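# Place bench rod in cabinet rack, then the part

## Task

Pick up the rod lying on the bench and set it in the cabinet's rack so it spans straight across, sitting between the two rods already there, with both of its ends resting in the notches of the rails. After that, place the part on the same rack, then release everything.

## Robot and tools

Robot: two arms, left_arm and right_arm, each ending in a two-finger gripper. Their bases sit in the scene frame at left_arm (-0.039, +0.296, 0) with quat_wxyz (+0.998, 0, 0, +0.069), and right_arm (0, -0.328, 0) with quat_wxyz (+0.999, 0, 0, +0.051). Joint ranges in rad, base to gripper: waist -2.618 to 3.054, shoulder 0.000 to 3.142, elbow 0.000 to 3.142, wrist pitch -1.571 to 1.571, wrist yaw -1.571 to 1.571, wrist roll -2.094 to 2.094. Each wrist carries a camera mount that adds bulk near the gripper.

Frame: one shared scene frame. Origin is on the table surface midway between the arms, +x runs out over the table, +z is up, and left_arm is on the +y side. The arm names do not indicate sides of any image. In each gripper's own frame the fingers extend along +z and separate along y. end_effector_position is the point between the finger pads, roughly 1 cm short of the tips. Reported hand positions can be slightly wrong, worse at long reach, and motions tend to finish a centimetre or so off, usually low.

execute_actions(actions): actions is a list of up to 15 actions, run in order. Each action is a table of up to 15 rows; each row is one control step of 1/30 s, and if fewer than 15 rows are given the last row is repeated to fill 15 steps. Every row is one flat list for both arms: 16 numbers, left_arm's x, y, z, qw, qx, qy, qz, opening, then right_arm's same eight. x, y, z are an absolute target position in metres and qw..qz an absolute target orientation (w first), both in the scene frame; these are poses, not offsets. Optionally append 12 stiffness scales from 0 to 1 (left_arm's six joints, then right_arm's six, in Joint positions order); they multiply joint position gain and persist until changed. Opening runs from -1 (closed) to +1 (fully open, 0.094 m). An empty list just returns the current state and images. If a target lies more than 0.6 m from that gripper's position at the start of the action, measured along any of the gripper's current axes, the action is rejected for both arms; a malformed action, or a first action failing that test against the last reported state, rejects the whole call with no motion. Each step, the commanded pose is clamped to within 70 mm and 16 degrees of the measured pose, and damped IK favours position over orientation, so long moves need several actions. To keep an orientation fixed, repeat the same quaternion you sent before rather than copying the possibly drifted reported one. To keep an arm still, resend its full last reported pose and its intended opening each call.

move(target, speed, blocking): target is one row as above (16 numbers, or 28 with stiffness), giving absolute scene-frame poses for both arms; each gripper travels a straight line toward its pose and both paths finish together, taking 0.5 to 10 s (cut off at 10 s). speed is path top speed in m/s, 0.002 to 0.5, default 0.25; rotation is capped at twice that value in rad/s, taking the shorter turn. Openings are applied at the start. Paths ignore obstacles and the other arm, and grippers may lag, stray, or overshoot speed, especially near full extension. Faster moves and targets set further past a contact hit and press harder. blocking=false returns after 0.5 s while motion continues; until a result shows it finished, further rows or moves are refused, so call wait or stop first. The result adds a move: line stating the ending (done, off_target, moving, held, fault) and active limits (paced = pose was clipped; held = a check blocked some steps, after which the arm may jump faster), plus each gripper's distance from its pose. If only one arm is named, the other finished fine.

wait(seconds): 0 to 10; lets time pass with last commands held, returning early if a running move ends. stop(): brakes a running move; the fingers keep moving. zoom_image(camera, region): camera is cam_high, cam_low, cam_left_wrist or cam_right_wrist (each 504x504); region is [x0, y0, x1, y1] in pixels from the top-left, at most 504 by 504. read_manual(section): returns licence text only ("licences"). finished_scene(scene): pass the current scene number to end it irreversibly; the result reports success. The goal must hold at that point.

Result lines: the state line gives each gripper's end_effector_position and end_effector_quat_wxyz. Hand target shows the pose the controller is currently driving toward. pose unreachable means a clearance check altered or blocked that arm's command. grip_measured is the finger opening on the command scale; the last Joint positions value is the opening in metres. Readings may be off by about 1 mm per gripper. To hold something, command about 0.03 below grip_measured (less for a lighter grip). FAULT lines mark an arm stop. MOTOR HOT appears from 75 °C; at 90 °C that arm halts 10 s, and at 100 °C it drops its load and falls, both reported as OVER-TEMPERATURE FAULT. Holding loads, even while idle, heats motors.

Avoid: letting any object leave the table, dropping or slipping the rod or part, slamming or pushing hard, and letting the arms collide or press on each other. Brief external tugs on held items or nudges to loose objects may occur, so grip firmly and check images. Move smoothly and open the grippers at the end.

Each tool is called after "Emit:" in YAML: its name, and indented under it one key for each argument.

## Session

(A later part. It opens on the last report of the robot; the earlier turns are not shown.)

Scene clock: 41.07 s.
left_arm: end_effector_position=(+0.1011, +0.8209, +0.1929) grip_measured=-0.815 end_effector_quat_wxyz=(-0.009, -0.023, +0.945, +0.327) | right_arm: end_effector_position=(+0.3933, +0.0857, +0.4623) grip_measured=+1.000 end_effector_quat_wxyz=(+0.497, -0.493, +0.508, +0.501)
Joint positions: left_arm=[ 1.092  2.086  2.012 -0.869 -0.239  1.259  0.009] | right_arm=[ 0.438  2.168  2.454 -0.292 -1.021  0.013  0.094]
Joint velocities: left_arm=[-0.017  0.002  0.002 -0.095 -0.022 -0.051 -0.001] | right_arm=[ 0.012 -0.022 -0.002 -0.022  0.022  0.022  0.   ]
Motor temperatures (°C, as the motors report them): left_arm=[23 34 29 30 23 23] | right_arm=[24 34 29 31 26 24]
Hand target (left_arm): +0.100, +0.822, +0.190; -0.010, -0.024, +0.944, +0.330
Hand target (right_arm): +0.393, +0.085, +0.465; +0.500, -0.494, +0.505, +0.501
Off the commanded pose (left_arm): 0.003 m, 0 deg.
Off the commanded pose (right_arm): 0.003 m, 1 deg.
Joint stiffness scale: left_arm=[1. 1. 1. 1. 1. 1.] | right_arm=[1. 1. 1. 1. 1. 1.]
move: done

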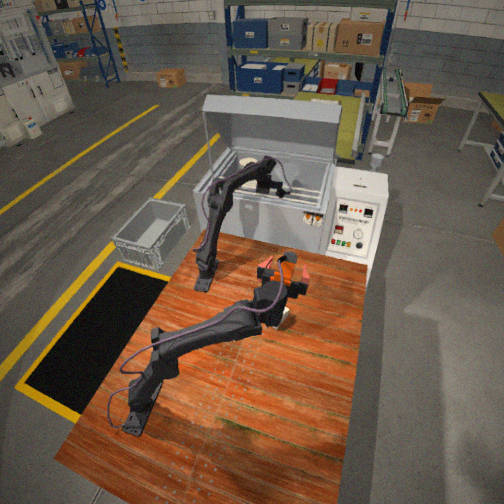

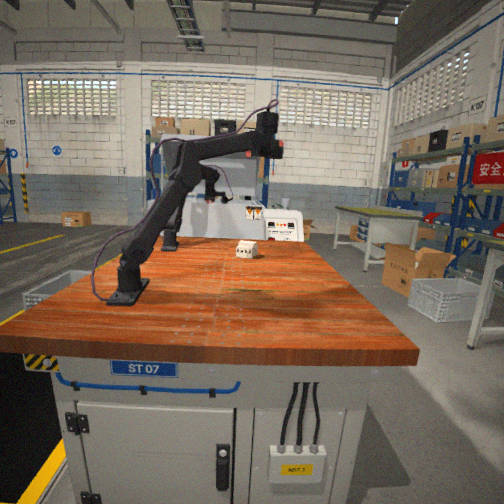

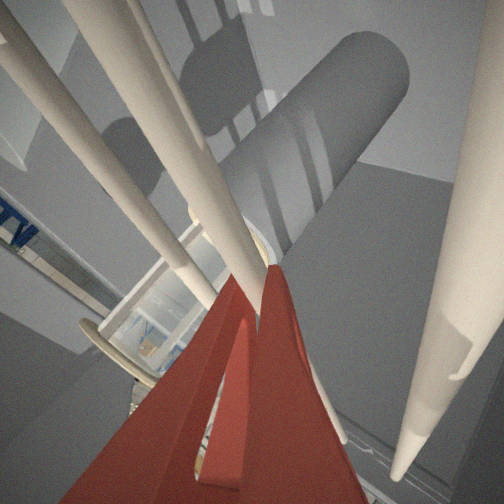

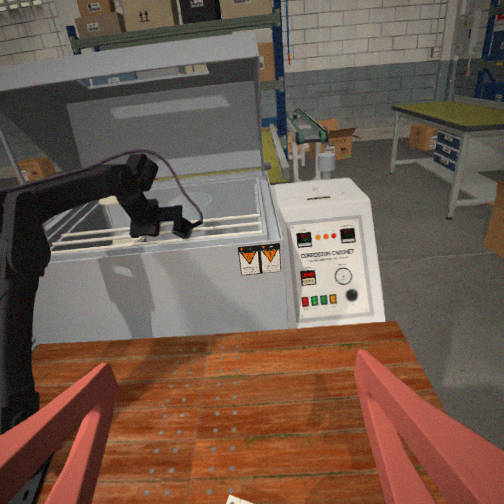

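Emit:
move:
  target: [0.1011,0.821,0.195,-0.009,-0.023,0.945,0.327,-0.4,0.3927,0.0853,0.4649,0.5,-0.494,0.505,0.501,1]
  speed: 0.02

Emit:
move:
  target: [0.1011,0.74,0.3,-0.009,-0.023,0.945,0.327,-0.4,0.3927,0.0853,0.4649,0.5,-0.494,0.505,0.501,1]
  speed: 0.1

Emit:
zoom_image:
  camera: "cam_right_wrist"
  region: [0, 160, 290, 280]

Emit:
move:
  target: [0.25,0.48,0.3,0.3,-0.35,0.87,0.13,1,0.3,-0.25,0.45,0.536,-0.443,0.553,0.459,1]
  speed: 0.3

Emit:
move:
  target: [0.29,0.17,0.17,0.342,0,0.94,0,1,0.3,-0.25,0.45,0.536,-0.443,0.553,0.459,1]
  speed: 0.3

Scene clock: 49.43 s.
left_arm: end_effector_position=(+0.1012, +0.8210, +0.1926) grip_measured=-0.402 end_effector_quat_wxyz=(-0.009, -0.023, +0.945, +0.326) | right_arm: end_effector_position=(+0.3933, +0.0857, +0.4623) grip_measured=+1.000 end_effector_quat_wxyz=(+0.497, -0.493, +0.508, +0.501)
Joint positions: left_arm=[ 1.092  2.087  2.012 -0.869 -0.239  1.259  0.028] | right_arm=[ 0.438  2.168  2.454 -0.292 -1.021  0.013  0.094]
Joint velocities: left_arm=[-0.007 -0.007 -0.007 -0.007 -0.007 -0.022 -0.001] | right_arm=[ 0.002 -0.012 -0.002 -0.051 -0.007 -0.022  0.   ]
Motor temperatures (°C, as the motors report them): left_arm=[23 35 29 30 23 23] | right_arm=[24 34 29 31 26 24]
Hand target (left_arm): +0.101, +0.821, +0.195; -0.009, -0.023, +0.945, +0.327
Hand target (right_arm): +0.393, +0.085, +0.465; +0.500, -0.494, +0.505, +0.501
Off the commanded pose (left_arm): 0.002 m, 0 deg.
Off the commanded pose (right_arm): 0.003 m, 1 deg.
Joint stiffness scale: left_arm=[1. 1. 1. 1. 1. 1.] | right_arm=[1. 1. 1. 1. 1. 1.]
move: done

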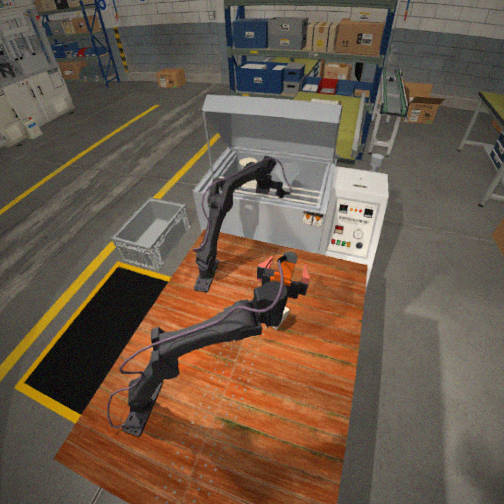

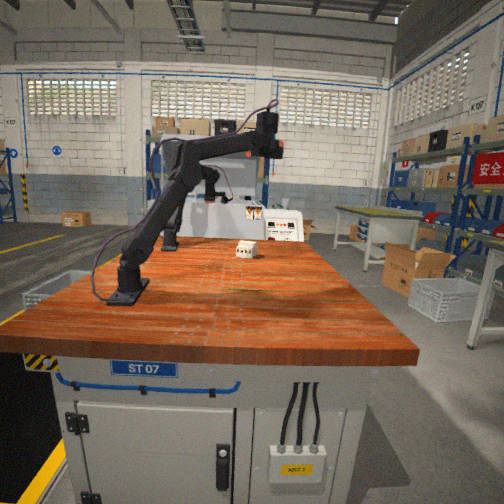

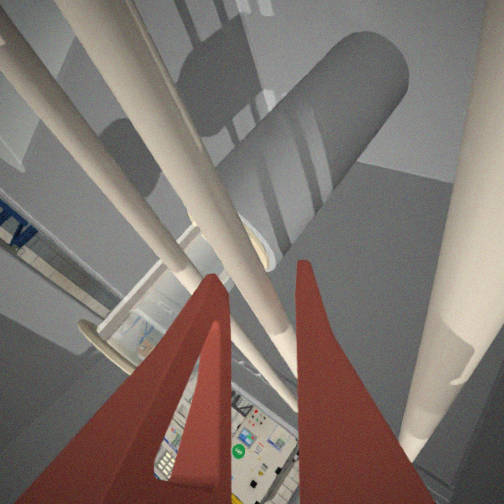

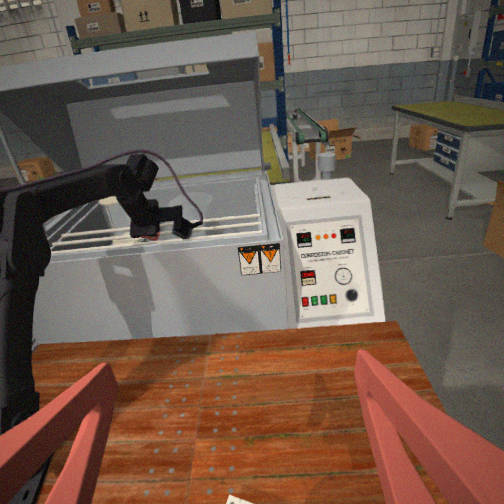

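Scene clock: 51.37 s.
left_arm: end_effector_position=(+0.0986, +0.7434, +0.2849) grip_measured=-0.402 end_effector_quat_wxyz=(-0.016, -0.017, +0.949, +0.314) | right_arm: end_effector_position=(+0.3933, +0.0857, +0.4623) grip_measured=+1.000 end_effector_quat_wxyz=(+0.497, -0.493, +0.508, +0.501)
Joint positions: left_arm=[ 1.028  1.921  2.177 -1.243 -0.276  1.213  0.028] | right_arm=[ 0.438  2.168  2.454 -0.292 -1.021  0.013  0.094]
Joint velocities: left_arm=[ 0.012 -0.017 -0.012 -0.125 -0.022 -0.022  0.001] | right_arm=[-0.007 -0.012  0.002 -0.007 -0.007  0.037  0.   ]
Motor temperatures (°C, as the motors report them): left_arm=[23 35 29 30 23 23] | right_arm=[24 34 29 31 26 24]
Hand target (left_arm): +0.101, +0.739, +0.300; -0.008, -0.023, +0.945, +0.327
Hand target (right_arm): +0.393, +0.085, +0.465; +0.500, -0.494, +0.505, +0.501
Off the commanded pose (left_arm): 0.016 m, 2 deg.
Off the commanded pose (right_arm): 0.003 m, 1 deg.
Joint stiffness scale: left_arm=[1. 1. 1. 1. 1. 1.] | right_arm=[1. 1. 1. 1. 1. 1.]
move: off_target (left_arm)

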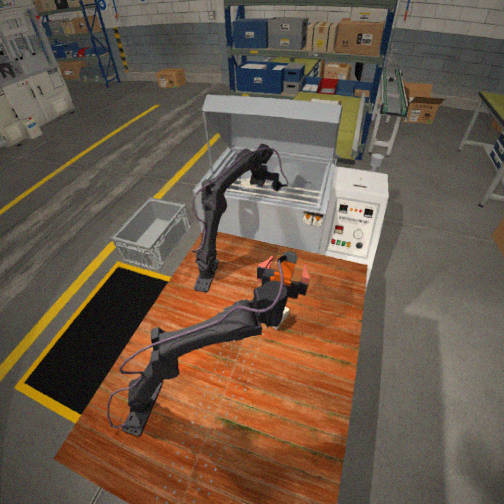

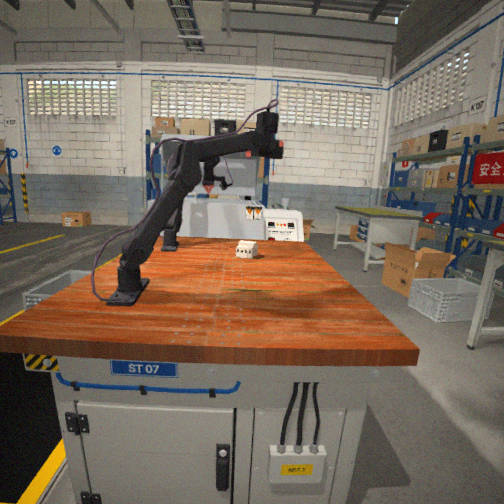

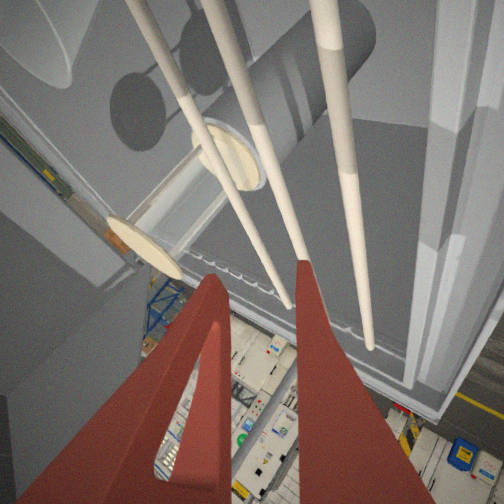

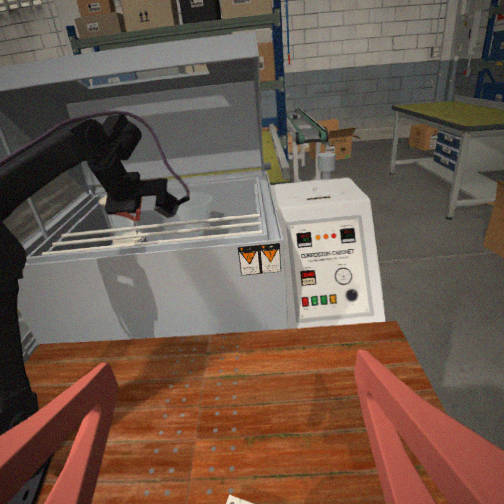

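Region (0, 160, 290, 280) of cam_right_wrist's 504x504 image, scaled by 1.738, with more detail than that image has; it fills the top 209 rows of this view, and the rest is white.

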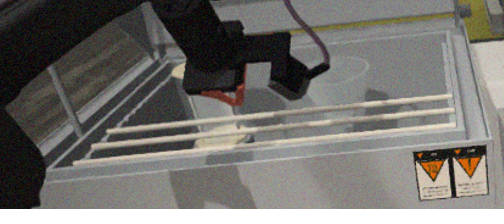

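Scene clock: 53.80 s.
left_arm: end_effector_position=(+0.2515, +0.4798, +0.2966) grip_measured=+1.000 end_effector_quat_wxyz=(+0.291, -0.353, +0.881, +0.120) | right_arm: end_effector_position=(+0.3025, -0.2484, +0.4485) grip_measured=+1.000 end_effector_quat_wxyz=(+0.577, -0.389, +0.591, +0.408)
Joint positions: left_arm=[ 0.33   1.408  1.654 -1.199 -0.179 -0.236  0.094] | right_arm=[-0.454  1.279  1.371 -0.161 -1.549 -0.037  0.094]
Joint velocities: left_arm=[-0.012 -0.032 -0.012 -0.007  0.022  0.007  0.   ] | right_arm=[ 0.012 -0.007 -0.007  0.037 -0.051  0.007  0.   ]
Motor temperatures (°C, as the motors report them): left_arm=[23 34 29 30 23 23] | right_arm=[24 34 29 31 26 24]
Hand target (left_arm): +0.251, +0.477, +0.301; +0.303, -0.355, +0.876, +0.123
Hand target (right_arm): +0.296, -0.248, +0.449; +0.577, -0.389, +0.591, +0.409
Off the commanded pose (left_arm): 0.004 m, 2 deg.
Off the commanded pose (right_arm): 0.003 m, 11 deg.
Joint stiffness scale: left_arm=[1. 1. 1. 1. 1. 1.] | right_arm=[1. 1. 1. 1. 1. 1.]
joint sent to its limit (right arm) — the command would take joint 5 (wrist yaw) past its lower limit, so that joint was sent only as far as its limit.
move: off_target (right_arm)

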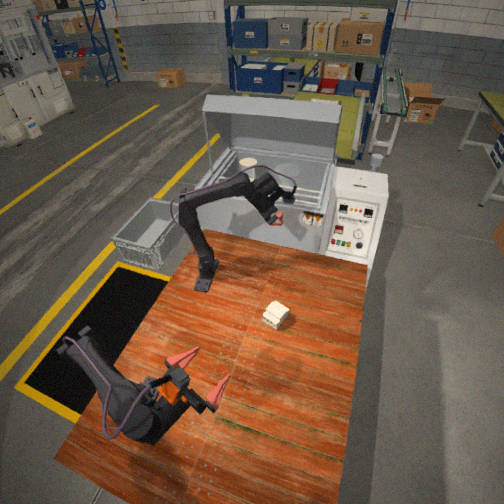

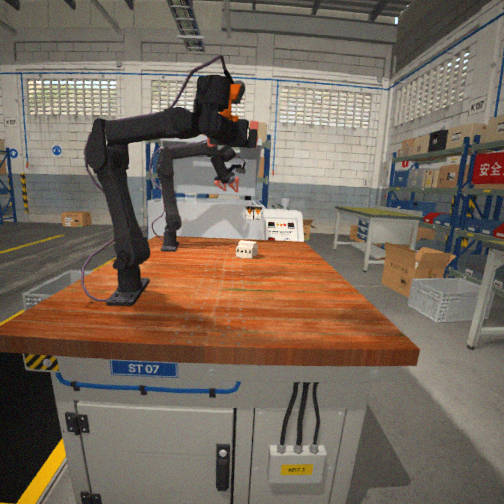

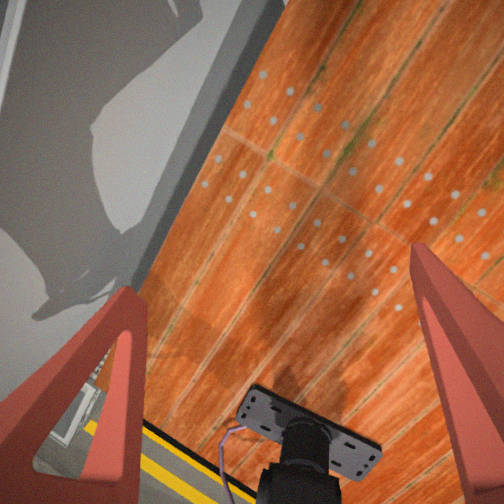

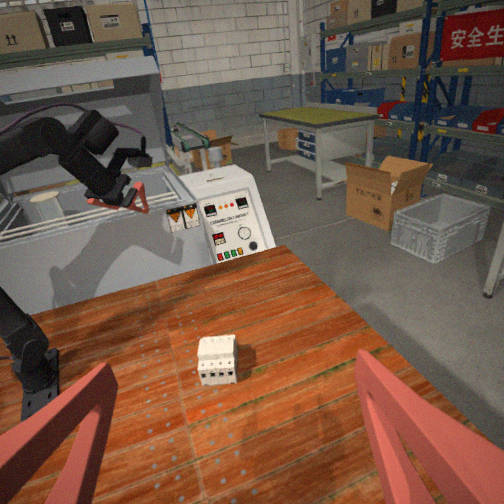

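Scene clock: 55.73 s.
left_arm: end_effector_position=(+0.2878, +0.1658, +0.1711) grip_measured=+1.000 end_effector_quat_wxyz=(+0.333, +0.002, +0.943, -0.012) | right_arm: end_effector_position=(+0.3025, -0.2484, +0.4485) grip_measured=+1.000 end_effector_quat_wxyz=(+0.577, -0.389, +0.591, +0.408)
Joint positions: left_arm=[-0.671  1.328  1.057 -0.683 -0.303 -0.431  0.094] | right_arm=[-0.454  1.279  1.371 -0.161 -1.549 -0.037  0.094]
Joint velocities: left_arm=[-0.012 -0.007 -0.022  0.051 -0.037 -0.022  0.   ] | right_arm=[-0.002 -0.002  0.002 -0.007  0.007  0.037  0.   ]
Motor temperatures (°C, as the motors report them): left_arm=[23 34 29 30 23 23] | right_arm=[24 33 29 31 26 24]
Hand target (left_arm): +0.289, +0.166, +0.170; +0.339, -0.003, +0.941, -0.010
Hand target (right_arm): +0.300, -0.249, +0.450; +0.577, -0.390, +0.590, +0.409
Off the commanded pose (left_arm): 0.005 m, 2 deg.
Off the commanded pose (right_arm): 0.003 m, 11 deg.
Joint stiffness scale: left_arm=[1. 1. 1. 1. 1. 1.] | right_arm=[1. 1. 1. 1. 1. 1.]
joint sent to its limit (right arm) — the command would take joint 5 (wrist yaw) past its lower limit, so that joint was sent only as far as its limit.
move: off_target (right_arm)

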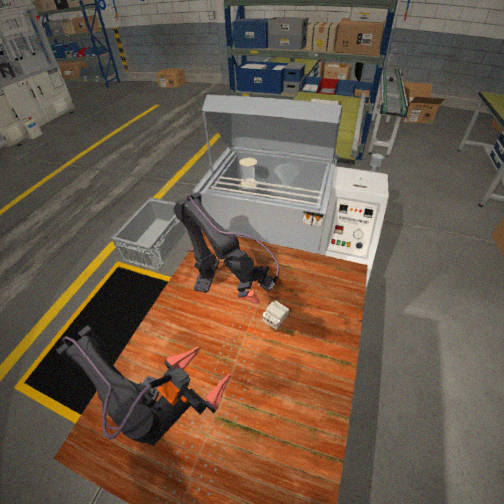

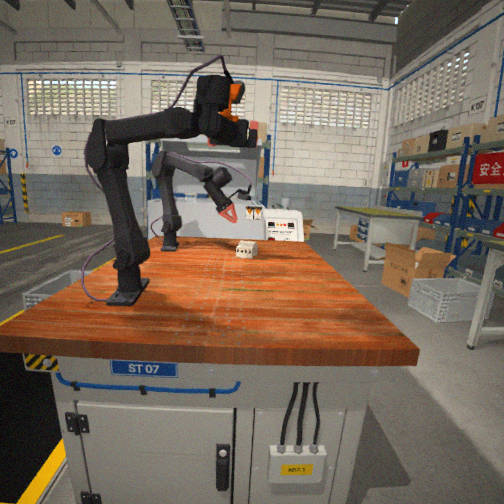

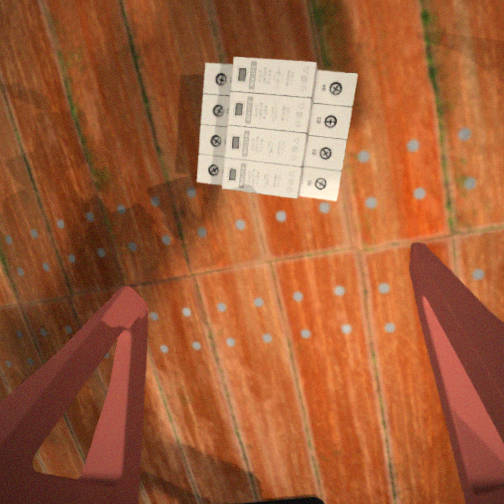

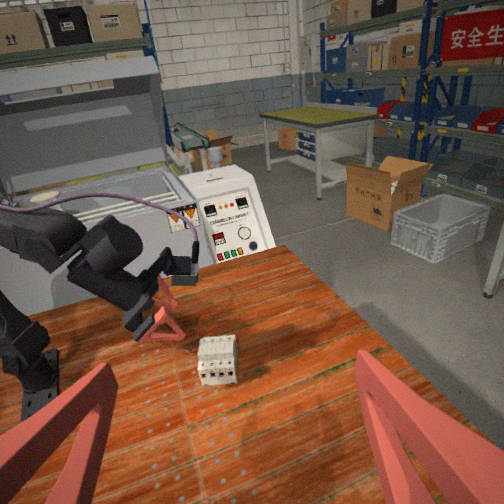

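Emit:
move:
  target: [0.337,0.14,0.11,0.243,-0.561,0.772,0.177,1,0.3025,-0.2484,0.4485,0.577,-0.389,0.591,0.408,1]
  speed: 0.25

Scene clock: 62.00 s.
left_arm: end_effector_position=(+0.3322, +0.1356, +0.1008) grip_measured=+1.000 end_effector_quat_wxyz=(+0.239, -0.554, +0.778, +0.176) | right_arm: end_effector_position=(+0.3025, -0.2484, +0.4485) grip_measured=+1.000 end_effector_quat_wxyz=(+0.577, -0.389, +0.591, +0.408)
Joint positions: left_arm=[-0.787  2.265  2.003 -1.529 -0.567 -1.95   0.094] | right_arm=[-0.454  1.279  1.371 -0.161 -1.549 -0.037  0.094]
Joint velocities: left_arm=[-0.007 -0.002 -0.002  0.022 -0.037 -0.081  0.   ] | right_arm=[-0.022 -0.017 -0.002 -0.007  0.007 -0.051  0.   ]
Motor temperatures (°C, as the motors report them): left_arm=[23 33 29 30 23 23] | right_arm=[24 32 29 31 26 24]
Hand target (left_arm): +0.336, +0.139, +0.105; +0.245, -0.561, +0.771, +0.177
Hand target (right_arm): +0.302, -0.248, +0.448; +0.577, -0.389, +0.591, +0.408
Off the commanded pose (left_arm): 0.011 m, 1 deg.
Off the commanded pose (right_arm): 0.000 m, 0 deg.
Joint stiffness scale: left_arm=[1. 1. 1. 1. 1. 1.] | right_arm=[1. 1. 1. 1. 1. 1.]
move: off_target (left_arm)

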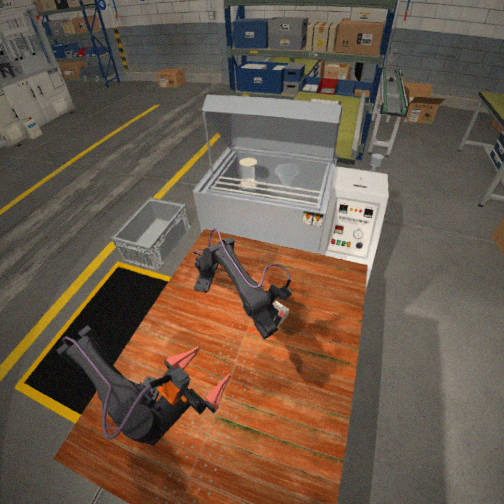

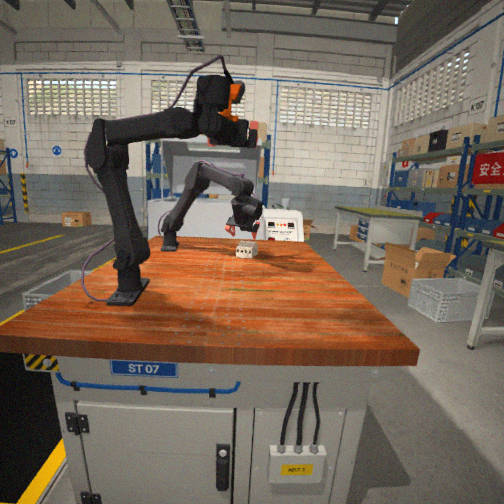

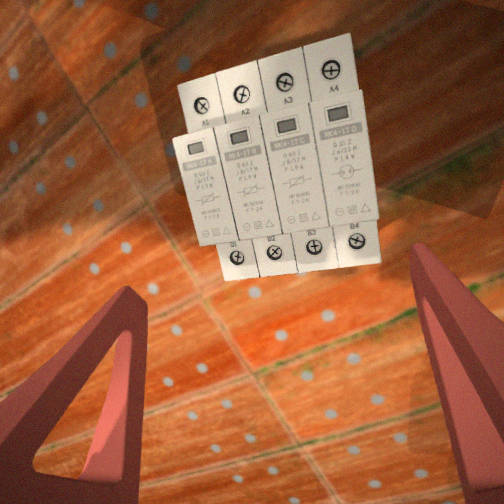

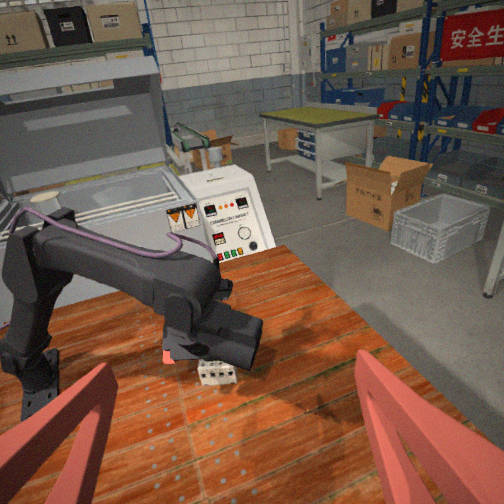

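Emit:
move:
  target: [0.348,0.162,0.038,0.248,-0.545,0.783,0.171,1,0.3025,-0.2484,0.4485,0.577,-0.389,0.591,0.408,1]
  speed: 0.05

Scene clock: 66.57 s.
left_arm: end_effector_position=(+0.3469, +0.1533, +0.0384) grip_measured=+1.000 end_effector_quat_wxyz=(+0.238, -0.549, +0.785, +0.162) | right_arm: end_effector_position=(+0.3025, -0.2484, +0.4485) grip_measured=+1.000 end_effector_quat_wxyz=(+0.577, -0.389, +0.591, +0.408)
Joint positions: left_arm=[-0.729  2.265  1.764 -1.218 -0.566 -1.854  0.094] | right_arm=[-0.454  1.279  1.371 -0.161 -1.549 -0.037  0.094]
Joint velocities: left_arm=[-0.017 -0.012 -0.017 -0.007  0.051 -0.037  0.   ] | right_arm=[-0.007 -0.002  0.002  0.037 -0.022  0.022  0.   ]
Motor temperatures (°C, as the motors report them): left_arm=[23 34 29 29 23 23] | right_arm=[24 31 29 31 26 24]
Hand target (left_arm): +0.349, +0.162, +0.038; +0.248, -0.545, +0.783, +0.171
Hand target (right_arm): +0.302, -0.248, +0.448; +0.577, -0.389, +0.591, +0.408
Off the commanded pose (left_arm): 0.009 m, 2 deg.
Off the commanded pose (right_arm): 0.000 m, 0 deg.
Joint stiffness scale: left_arm=[1. 1. 1. 1. 1. 1.] | right_arm=[1. 1. 1. 1. 1. 1.]
move: done

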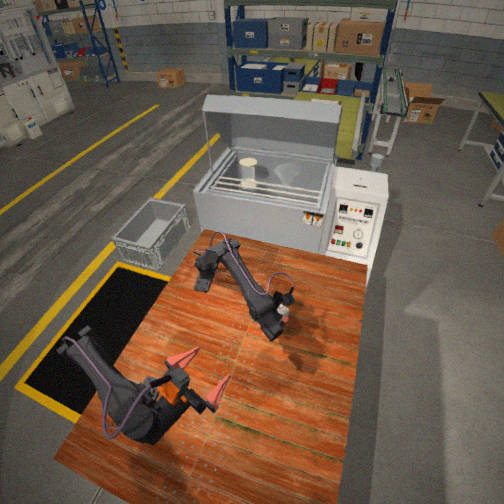

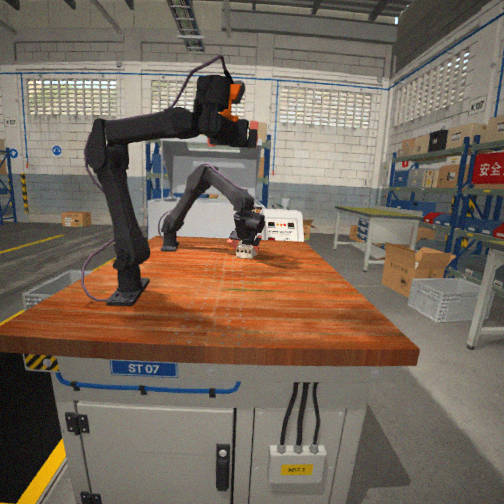

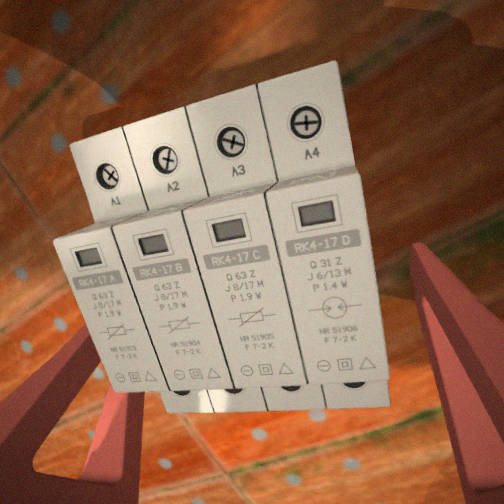

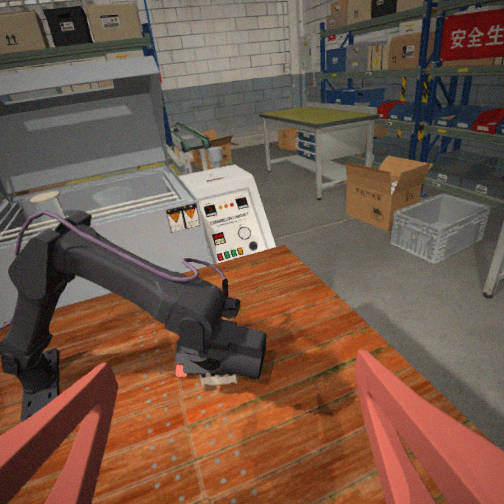

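Emit:
execute_actions:
  actions:
    - [[0.348,0.162,0.038,0.248,-0.545,0.783,0.171,0.7,0.3025,-0.2484,0.4485,0.577,-0.389,0.591,0.408,1]]
    - [[0.348,0.162,0.038,0.248,-0.545,0.783,0.171,0.5,0.3025,-0.2484,0.4485,0.577,-0.389,0.591,0.408,1]]

Emit:
move:
  target: [0.33,0.3,0.2,0.27,-0.45,0.84,0.14,0.5,0.3025,-0.2484,0.4485,0.577,-0.389,0.591,0.408,1]
  speed: 0.12

Scene clock: 76.93 s.
left_arm: end_effector_position=(+0.3470, +0.1536, +0.0381) grip_measured=+0.533 end_effector_quat_wxyz=(+0.238, -0.548, +0.785, +0.162) | right_arm: end_effector_position=(+0.3025, -0.2484, +0.4485) grip_measured=+1.000 end_effector_quat_wxyz=(+0.577, -0.389, +0.591, +0.408)
Joint positions: left_arm=[-0.729  2.265  1.763 -1.216 -0.568 -1.853  0.072] | right_arm=[-0.454  1.279  1.371 -0.161 -1.549 -0.037  0.094]
Joint velocities: left_arm=[-0.002  0.012 -0.002  0.022 -0.022 -0.051 -0.   ] | right_arm=[ 0.007 -0.012 -0.017  0.066  0.037  0.022  0.   ]
Motor temperatures (°C, as the motors report them): left_arm=[23 35 29 28 24 23] | right_arm=[24 30 29 31 26 24]
Hand target (left_arm): +0.348, +0.162, +0.038; +0.248, -0.545, +0.783, +0.171
Hand target (right_arm): +0.302, -0.248, +0.448; +0.577, -0.389, +0.591, +0.408
Off the commanded pose (left_arm): 0.008 m, 2 deg.
Off the commanded pose (right_arm): 0.000 m, 0 deg.
Joint stiffness scale: left_arm=[1. 1. 1. 1. 1. 1.] | right_arm=[1. 1. 1. 1. 1. 1.]

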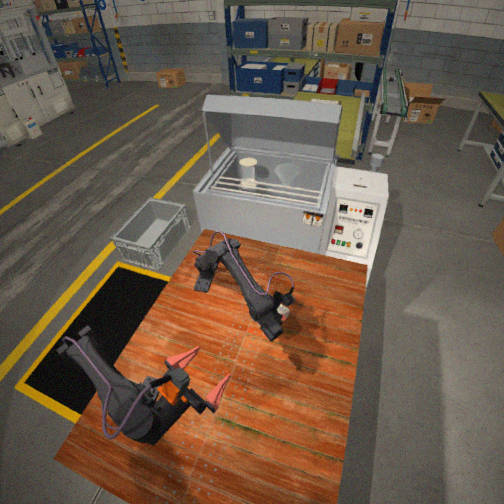

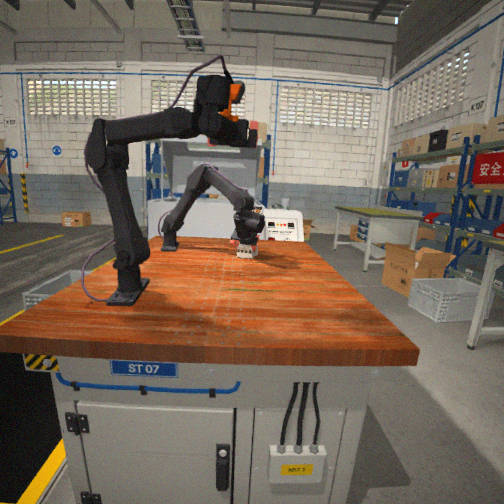

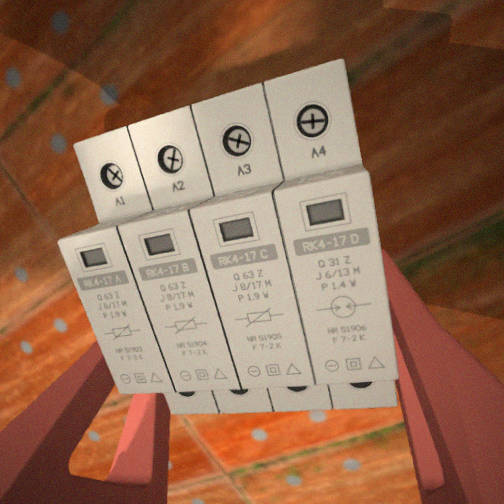

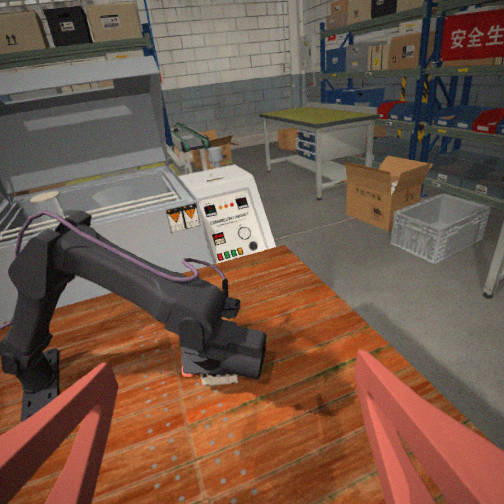

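Scene clock: 79.30 s.
left_arm: end_effector_position=(+0.3257, +0.2918, +0.1782) grip_measured=+0.533 end_effector_quat_wxyz=(+0.234, -0.446, +0.852, +0.140) | right_arm: end_effector_position=(+0.3025, -0.2484, +0.4485) grip_measured=+1.000 end_effector_quat_wxyz=(+0.577, -0.389, +0.591, +0.408)
Joint positions: left_arm=[-0.4    1.737  1.577 -1.238 -0.526 -1.18   0.072] | right_arm=[-0.454  1.279  1.371 -0.161 -1.549 -0.037  0.094]
Joint velocities: left_arm=[-0.007 -0.007  0.002 -0.051  0.081  0.022 -0.   ] | right_arm=[-0.012  0.012  0.002  0.081 -0.022 -0.051  0.   ]
Motor temperatures (°C, as the motors report them): left_arm=[23 35 29 28 24 23] | right_arm=[24 30 29 31 26 24]
Hand target (left_arm): +0.330, +0.302, +0.202; +0.272, -0.450, +0.839, +0.141
Hand target (right_arm): +0.302, -0.248, +0.448; +0.577, -0.389, +0.591, +0.408
Off the commanded pose (left_arm): 0.024 m, 4 deg.
Off the commanded pose (right_arm): 0.000 m, 0 deg.
Joint stiffness scale: left_arm=[1. 1. 1. 1. 1. 1.] | right_arm=[1. 1. 1. 1. 1. 1.]
move: off_target (left_arm)

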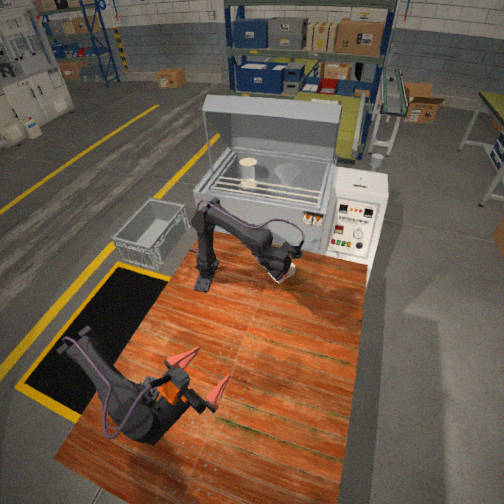

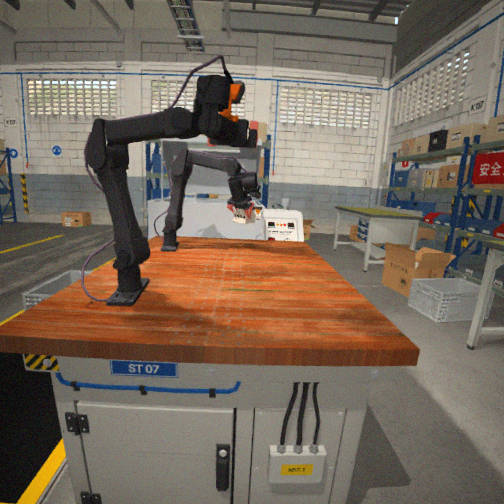

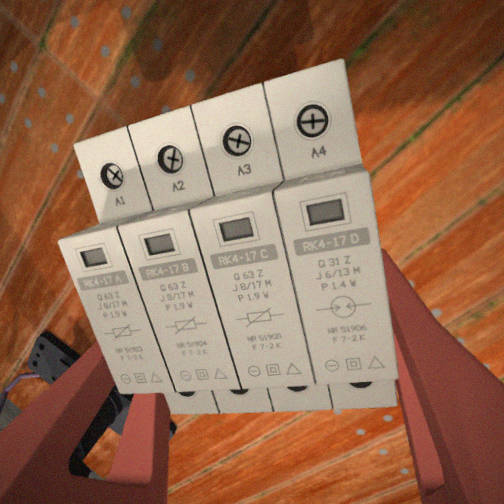

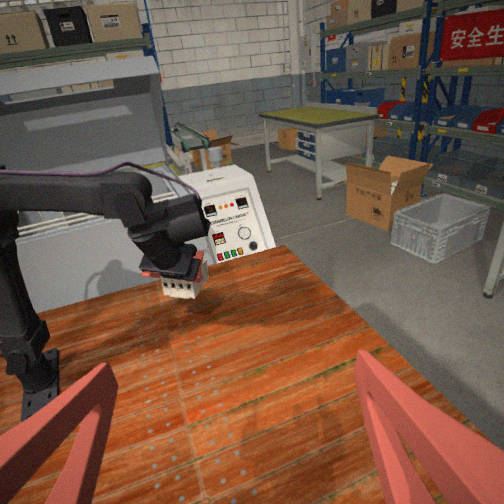

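Emit:
move:
  target: [0.18,0.54,0.35,0.26,-0.58,0.74,0.21,0.49,0.3025,-0.2484,0.4485,0.577,-0.389,0.591,0.408,1]
  speed: 0.15

Emit:
move:
  target: [0.1,0.78,0.32,0.245,-0.665,0.66,0.235,0.49,0.3025,-0.2484,0.4485,0.577,-0.389,0.591,0.408,1]
  speed: 0.12

Scene clock: 85.70 s.
left_arm: end_effector_position=(+0.1776, +0.5328, +0.3280) grip_measured=+0.533 end_effector_quat_wxyz=(+0.224, -0.576, +0.760, +0.201) | right_arm: end_effector_position=(+0.3025, -0.2484, +0.4485) grip_measured=+1.000 end_effector_quat_wxyz=(+0.577, -0.389, +0.591, +0.408)
Joint positions: left_arm=[ 0.463  1.531  1.95  -1.528 -0.414 -0.598  0.072] | right_arm=[-0.454  1.279  1.371 -0.161 -1.549 -0.037  0.094]
Joint velocities: left_arm=[-0.007 -0.007  0.002 -0.066  0.022 -0.007 -0.   ] | right_arm=[-0.007 -0.007 -0.017 -0.007 -0.051 -0.066  0.   ]
Motor temperatures (°C, as the motors report them): left_arm=[23 35 29 28 24 23] | right_arm=[24 29 29 30 26 24]
Hand target (left_arm): +0.178, +0.543, +0.351; +0.266, -0.579, +0.740, +0.217
Hand target (right_arm): +0.302, -0.248, +0.448; +0.577, -0.389, +0.591, +0.408
Off the commanded pose (left_arm): 0.023 m, 5 deg.
Off the commanded pose (right_arm): 0.000 m, 0 deg.
Joint stiffness scale: left_arm=[1. 1. 1. 1. 1. 1.] | right_arm=[1. 1. 1. 1. 1. 1.]
move: off_target (left_arm)

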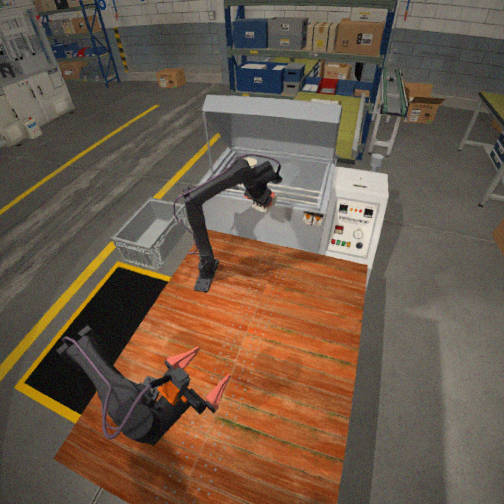

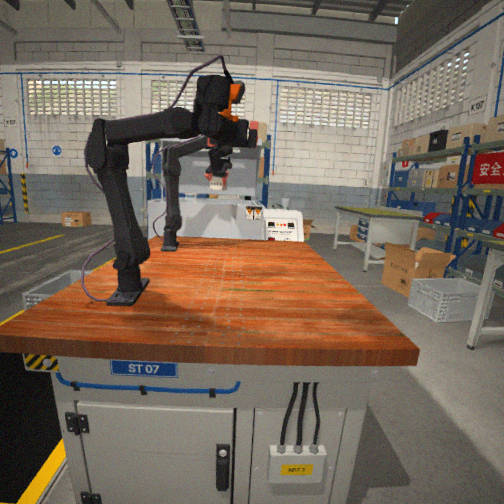

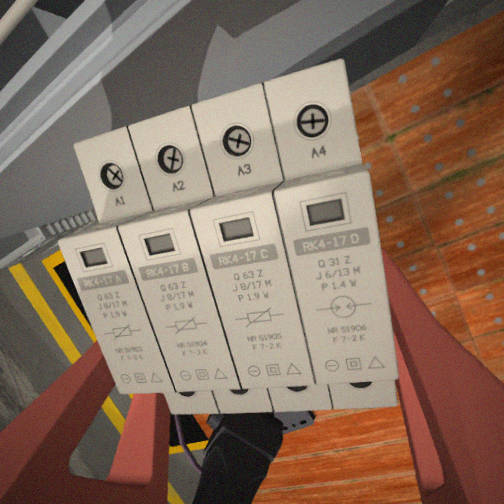

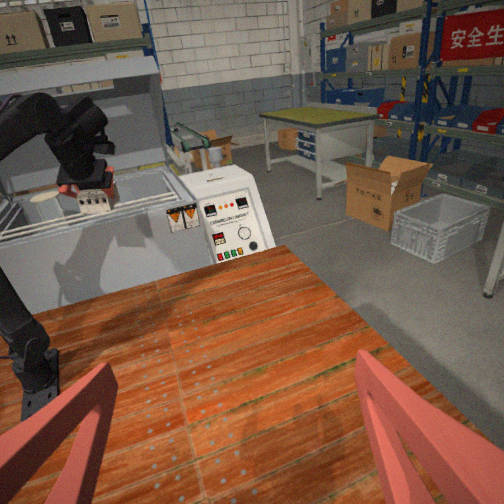

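Scene clock: 88.57 s.
left_arm: end_effector_position=(+0.0994, +0.7698, +0.2887) grip_measured=+0.532 end_effector_quat_wxyz=(+0.201, -0.673, +0.680, +0.212) | right_arm: end_effector_position=(+0.3025, -0.2484, +0.4485) grip_measured=+1.000 end_effector_quat_wxyz=(+0.577, -0.389, +0.591, +0.408)
Joint positions: left_arm=[ 1.07   2.156  2.59  -1.447 -0.212 -0.291  0.072] | right_arm=[-0.454  1.279  1.371 -0.161 -1.549 -0.037  0.094]
Joint velocities: left_arm=[-0.002  0.007 -0.007 -0.125 -0.007 -0.022  0.001] | right_arm=[ 0.007 -0.027 -0.017  0.007  0.037 -0.007  0.   ]
Motor temperatures (°C, as the motors report them): left_arm=[23 34 30 29 24 23] | right_arm=[24 29 29 30 26 24]
Hand target (left_arm): +0.098, +0.779, +0.321; -0.246, +0.665, -0.662, -0.242
Hand target (right_arm): +0.302, -0.248, +0.448; +0.577, -0.389, +0.591, +0.408
Off the commanded pose (left_arm): 0.033 m, 6 deg.
Off the commanded pose (right_arm): 0.000 m, 0 deg.
Joint stiffness scale: left_arm=[1. 1. 1. 1. 1. 1.] | right_arm=[1. 1. 1. 1. 1. 1.]
move: off_target (left_arm)

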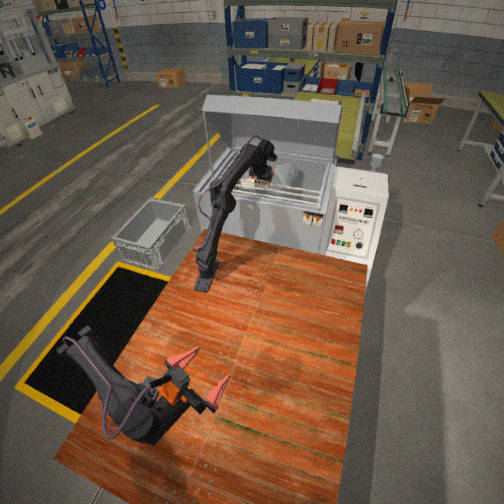

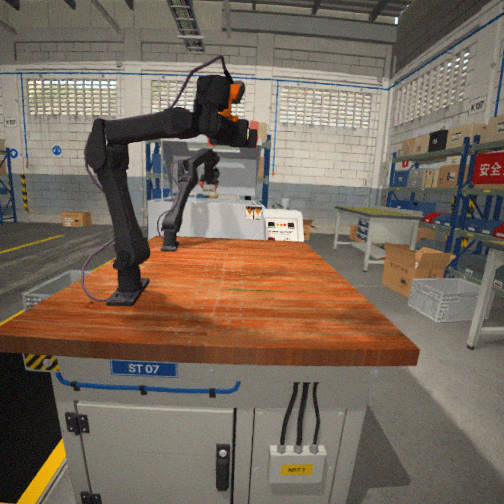

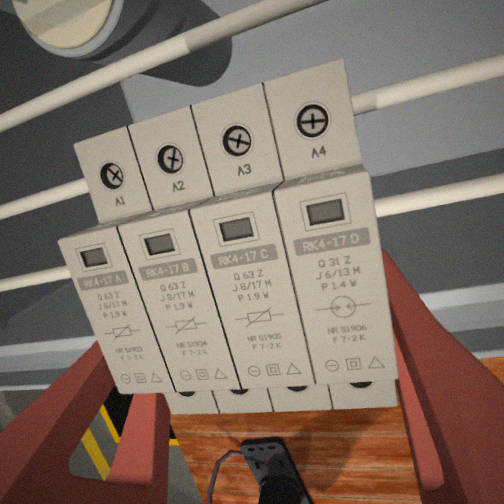

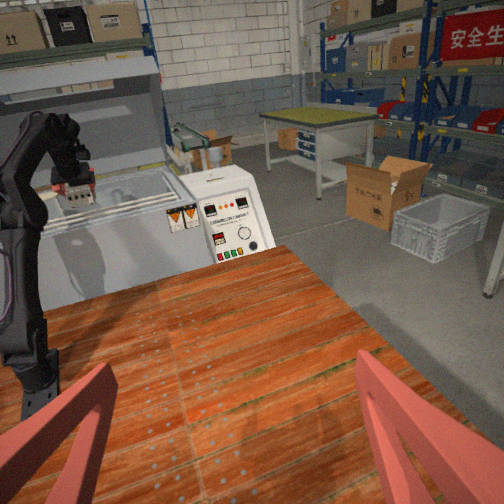

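Emit:
execute_actions:
  actions:
    - [[0.1,0.786,0.31,0.245,-0.665,0.66,0.235,0.49,0.3025,-0.2484,0.4485,0.577,-0.389,0.591,0.408,1]]
    - [[0.1,0.792,0.30,0.245,-0.665,0.66,0.235,0.49,0.3025,-0.2484,0.4485,0.577,-0.389,0.591,0.408,1]]
    - [[0.1,0.796,0.29,0.245,-0.665,0.66,0.235,0.49,0.3025,-0.2484,0.4485,0.577,-0.389,0.591,0.408,1]]
    - [[0.1,0.798,0.28,0.245,-0.665,0.66,0.235,0.49,0.3025,-0.2484,0.4485,0.577,-0.389,0.591,0.408,1]]

Scene clock: 94.00 s.
left_arm: end_effector_position=(+0.1029, +0.7842, +0.2426) grip_measured=+0.532 end_effector_quat_wxyz=(+0.190, -0.675, +0.684, +0.200) | right_arm: end_effector_position=(+0.3025, -0.2484, +0.4485) grip_measured=+1.000 end_effector_quat_wxyz=(+0.577, -0.389, +0.591, +0.408)
Joint positions: left_arm=[ 1.08   2.115  2.326 -1.252 -0.195 -0.288  0.072] | right_arm=[-0.454  1.279  1.371 -0.161 -1.549 -0.037  0.094]
Joint velocities: left_arm=[ 0.002 -0.007 -0.002 -0.007  0.007  0.007  0.   ] | right_arm=[-0.012  0.007  0.012  0.037  0.051  0.007  0.   ]
Motor temperatures (°C, as the motors report them): left_arm=[23 35 30 30 24 23] | right_arm=[24 29 29 31 26 24]
Hand target (left_arm): +0.099, +0.795, +0.281; -0.244, +0.668, -0.663, -0.235
Hand target (right_arm): +0.302, -0.248, +0.448; +0.577, -0.389, +0.591, +0.408
Off the commanded pose (left_arm): 0.040 m, 8 deg.
Off the commanded pose (right_arm): 0.000 m, 0 deg.
Joint stiffness scale: left_arm=[1. 1. 1. 1. 1. 1.] | right_arm=[1. 1. 1. 1. 1. 1.]

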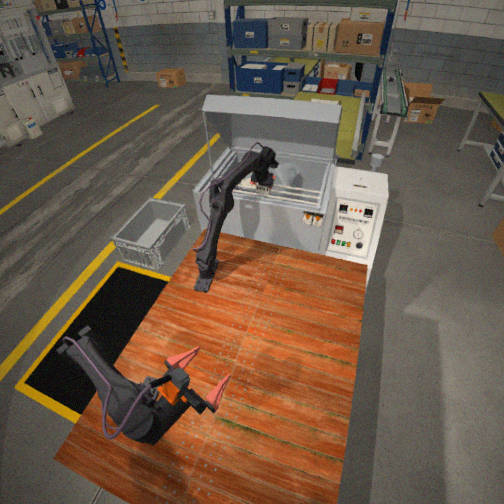

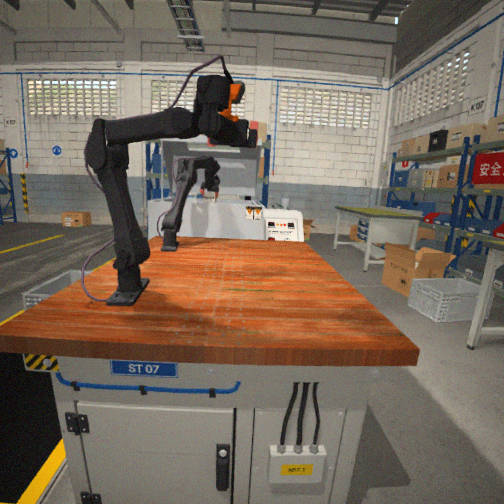

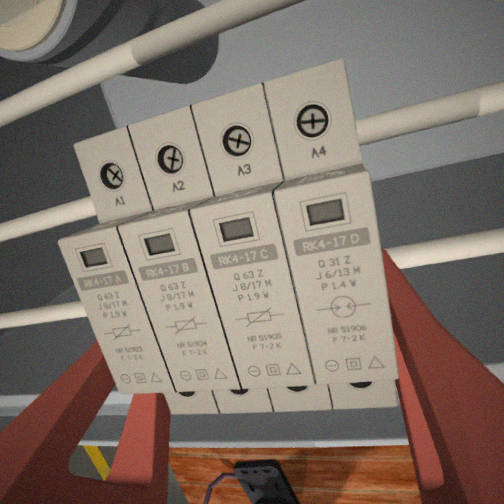

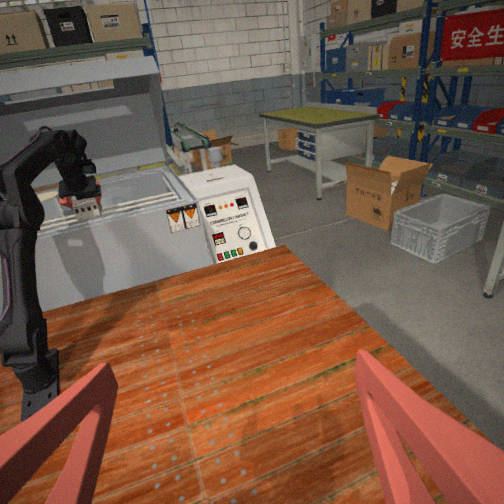

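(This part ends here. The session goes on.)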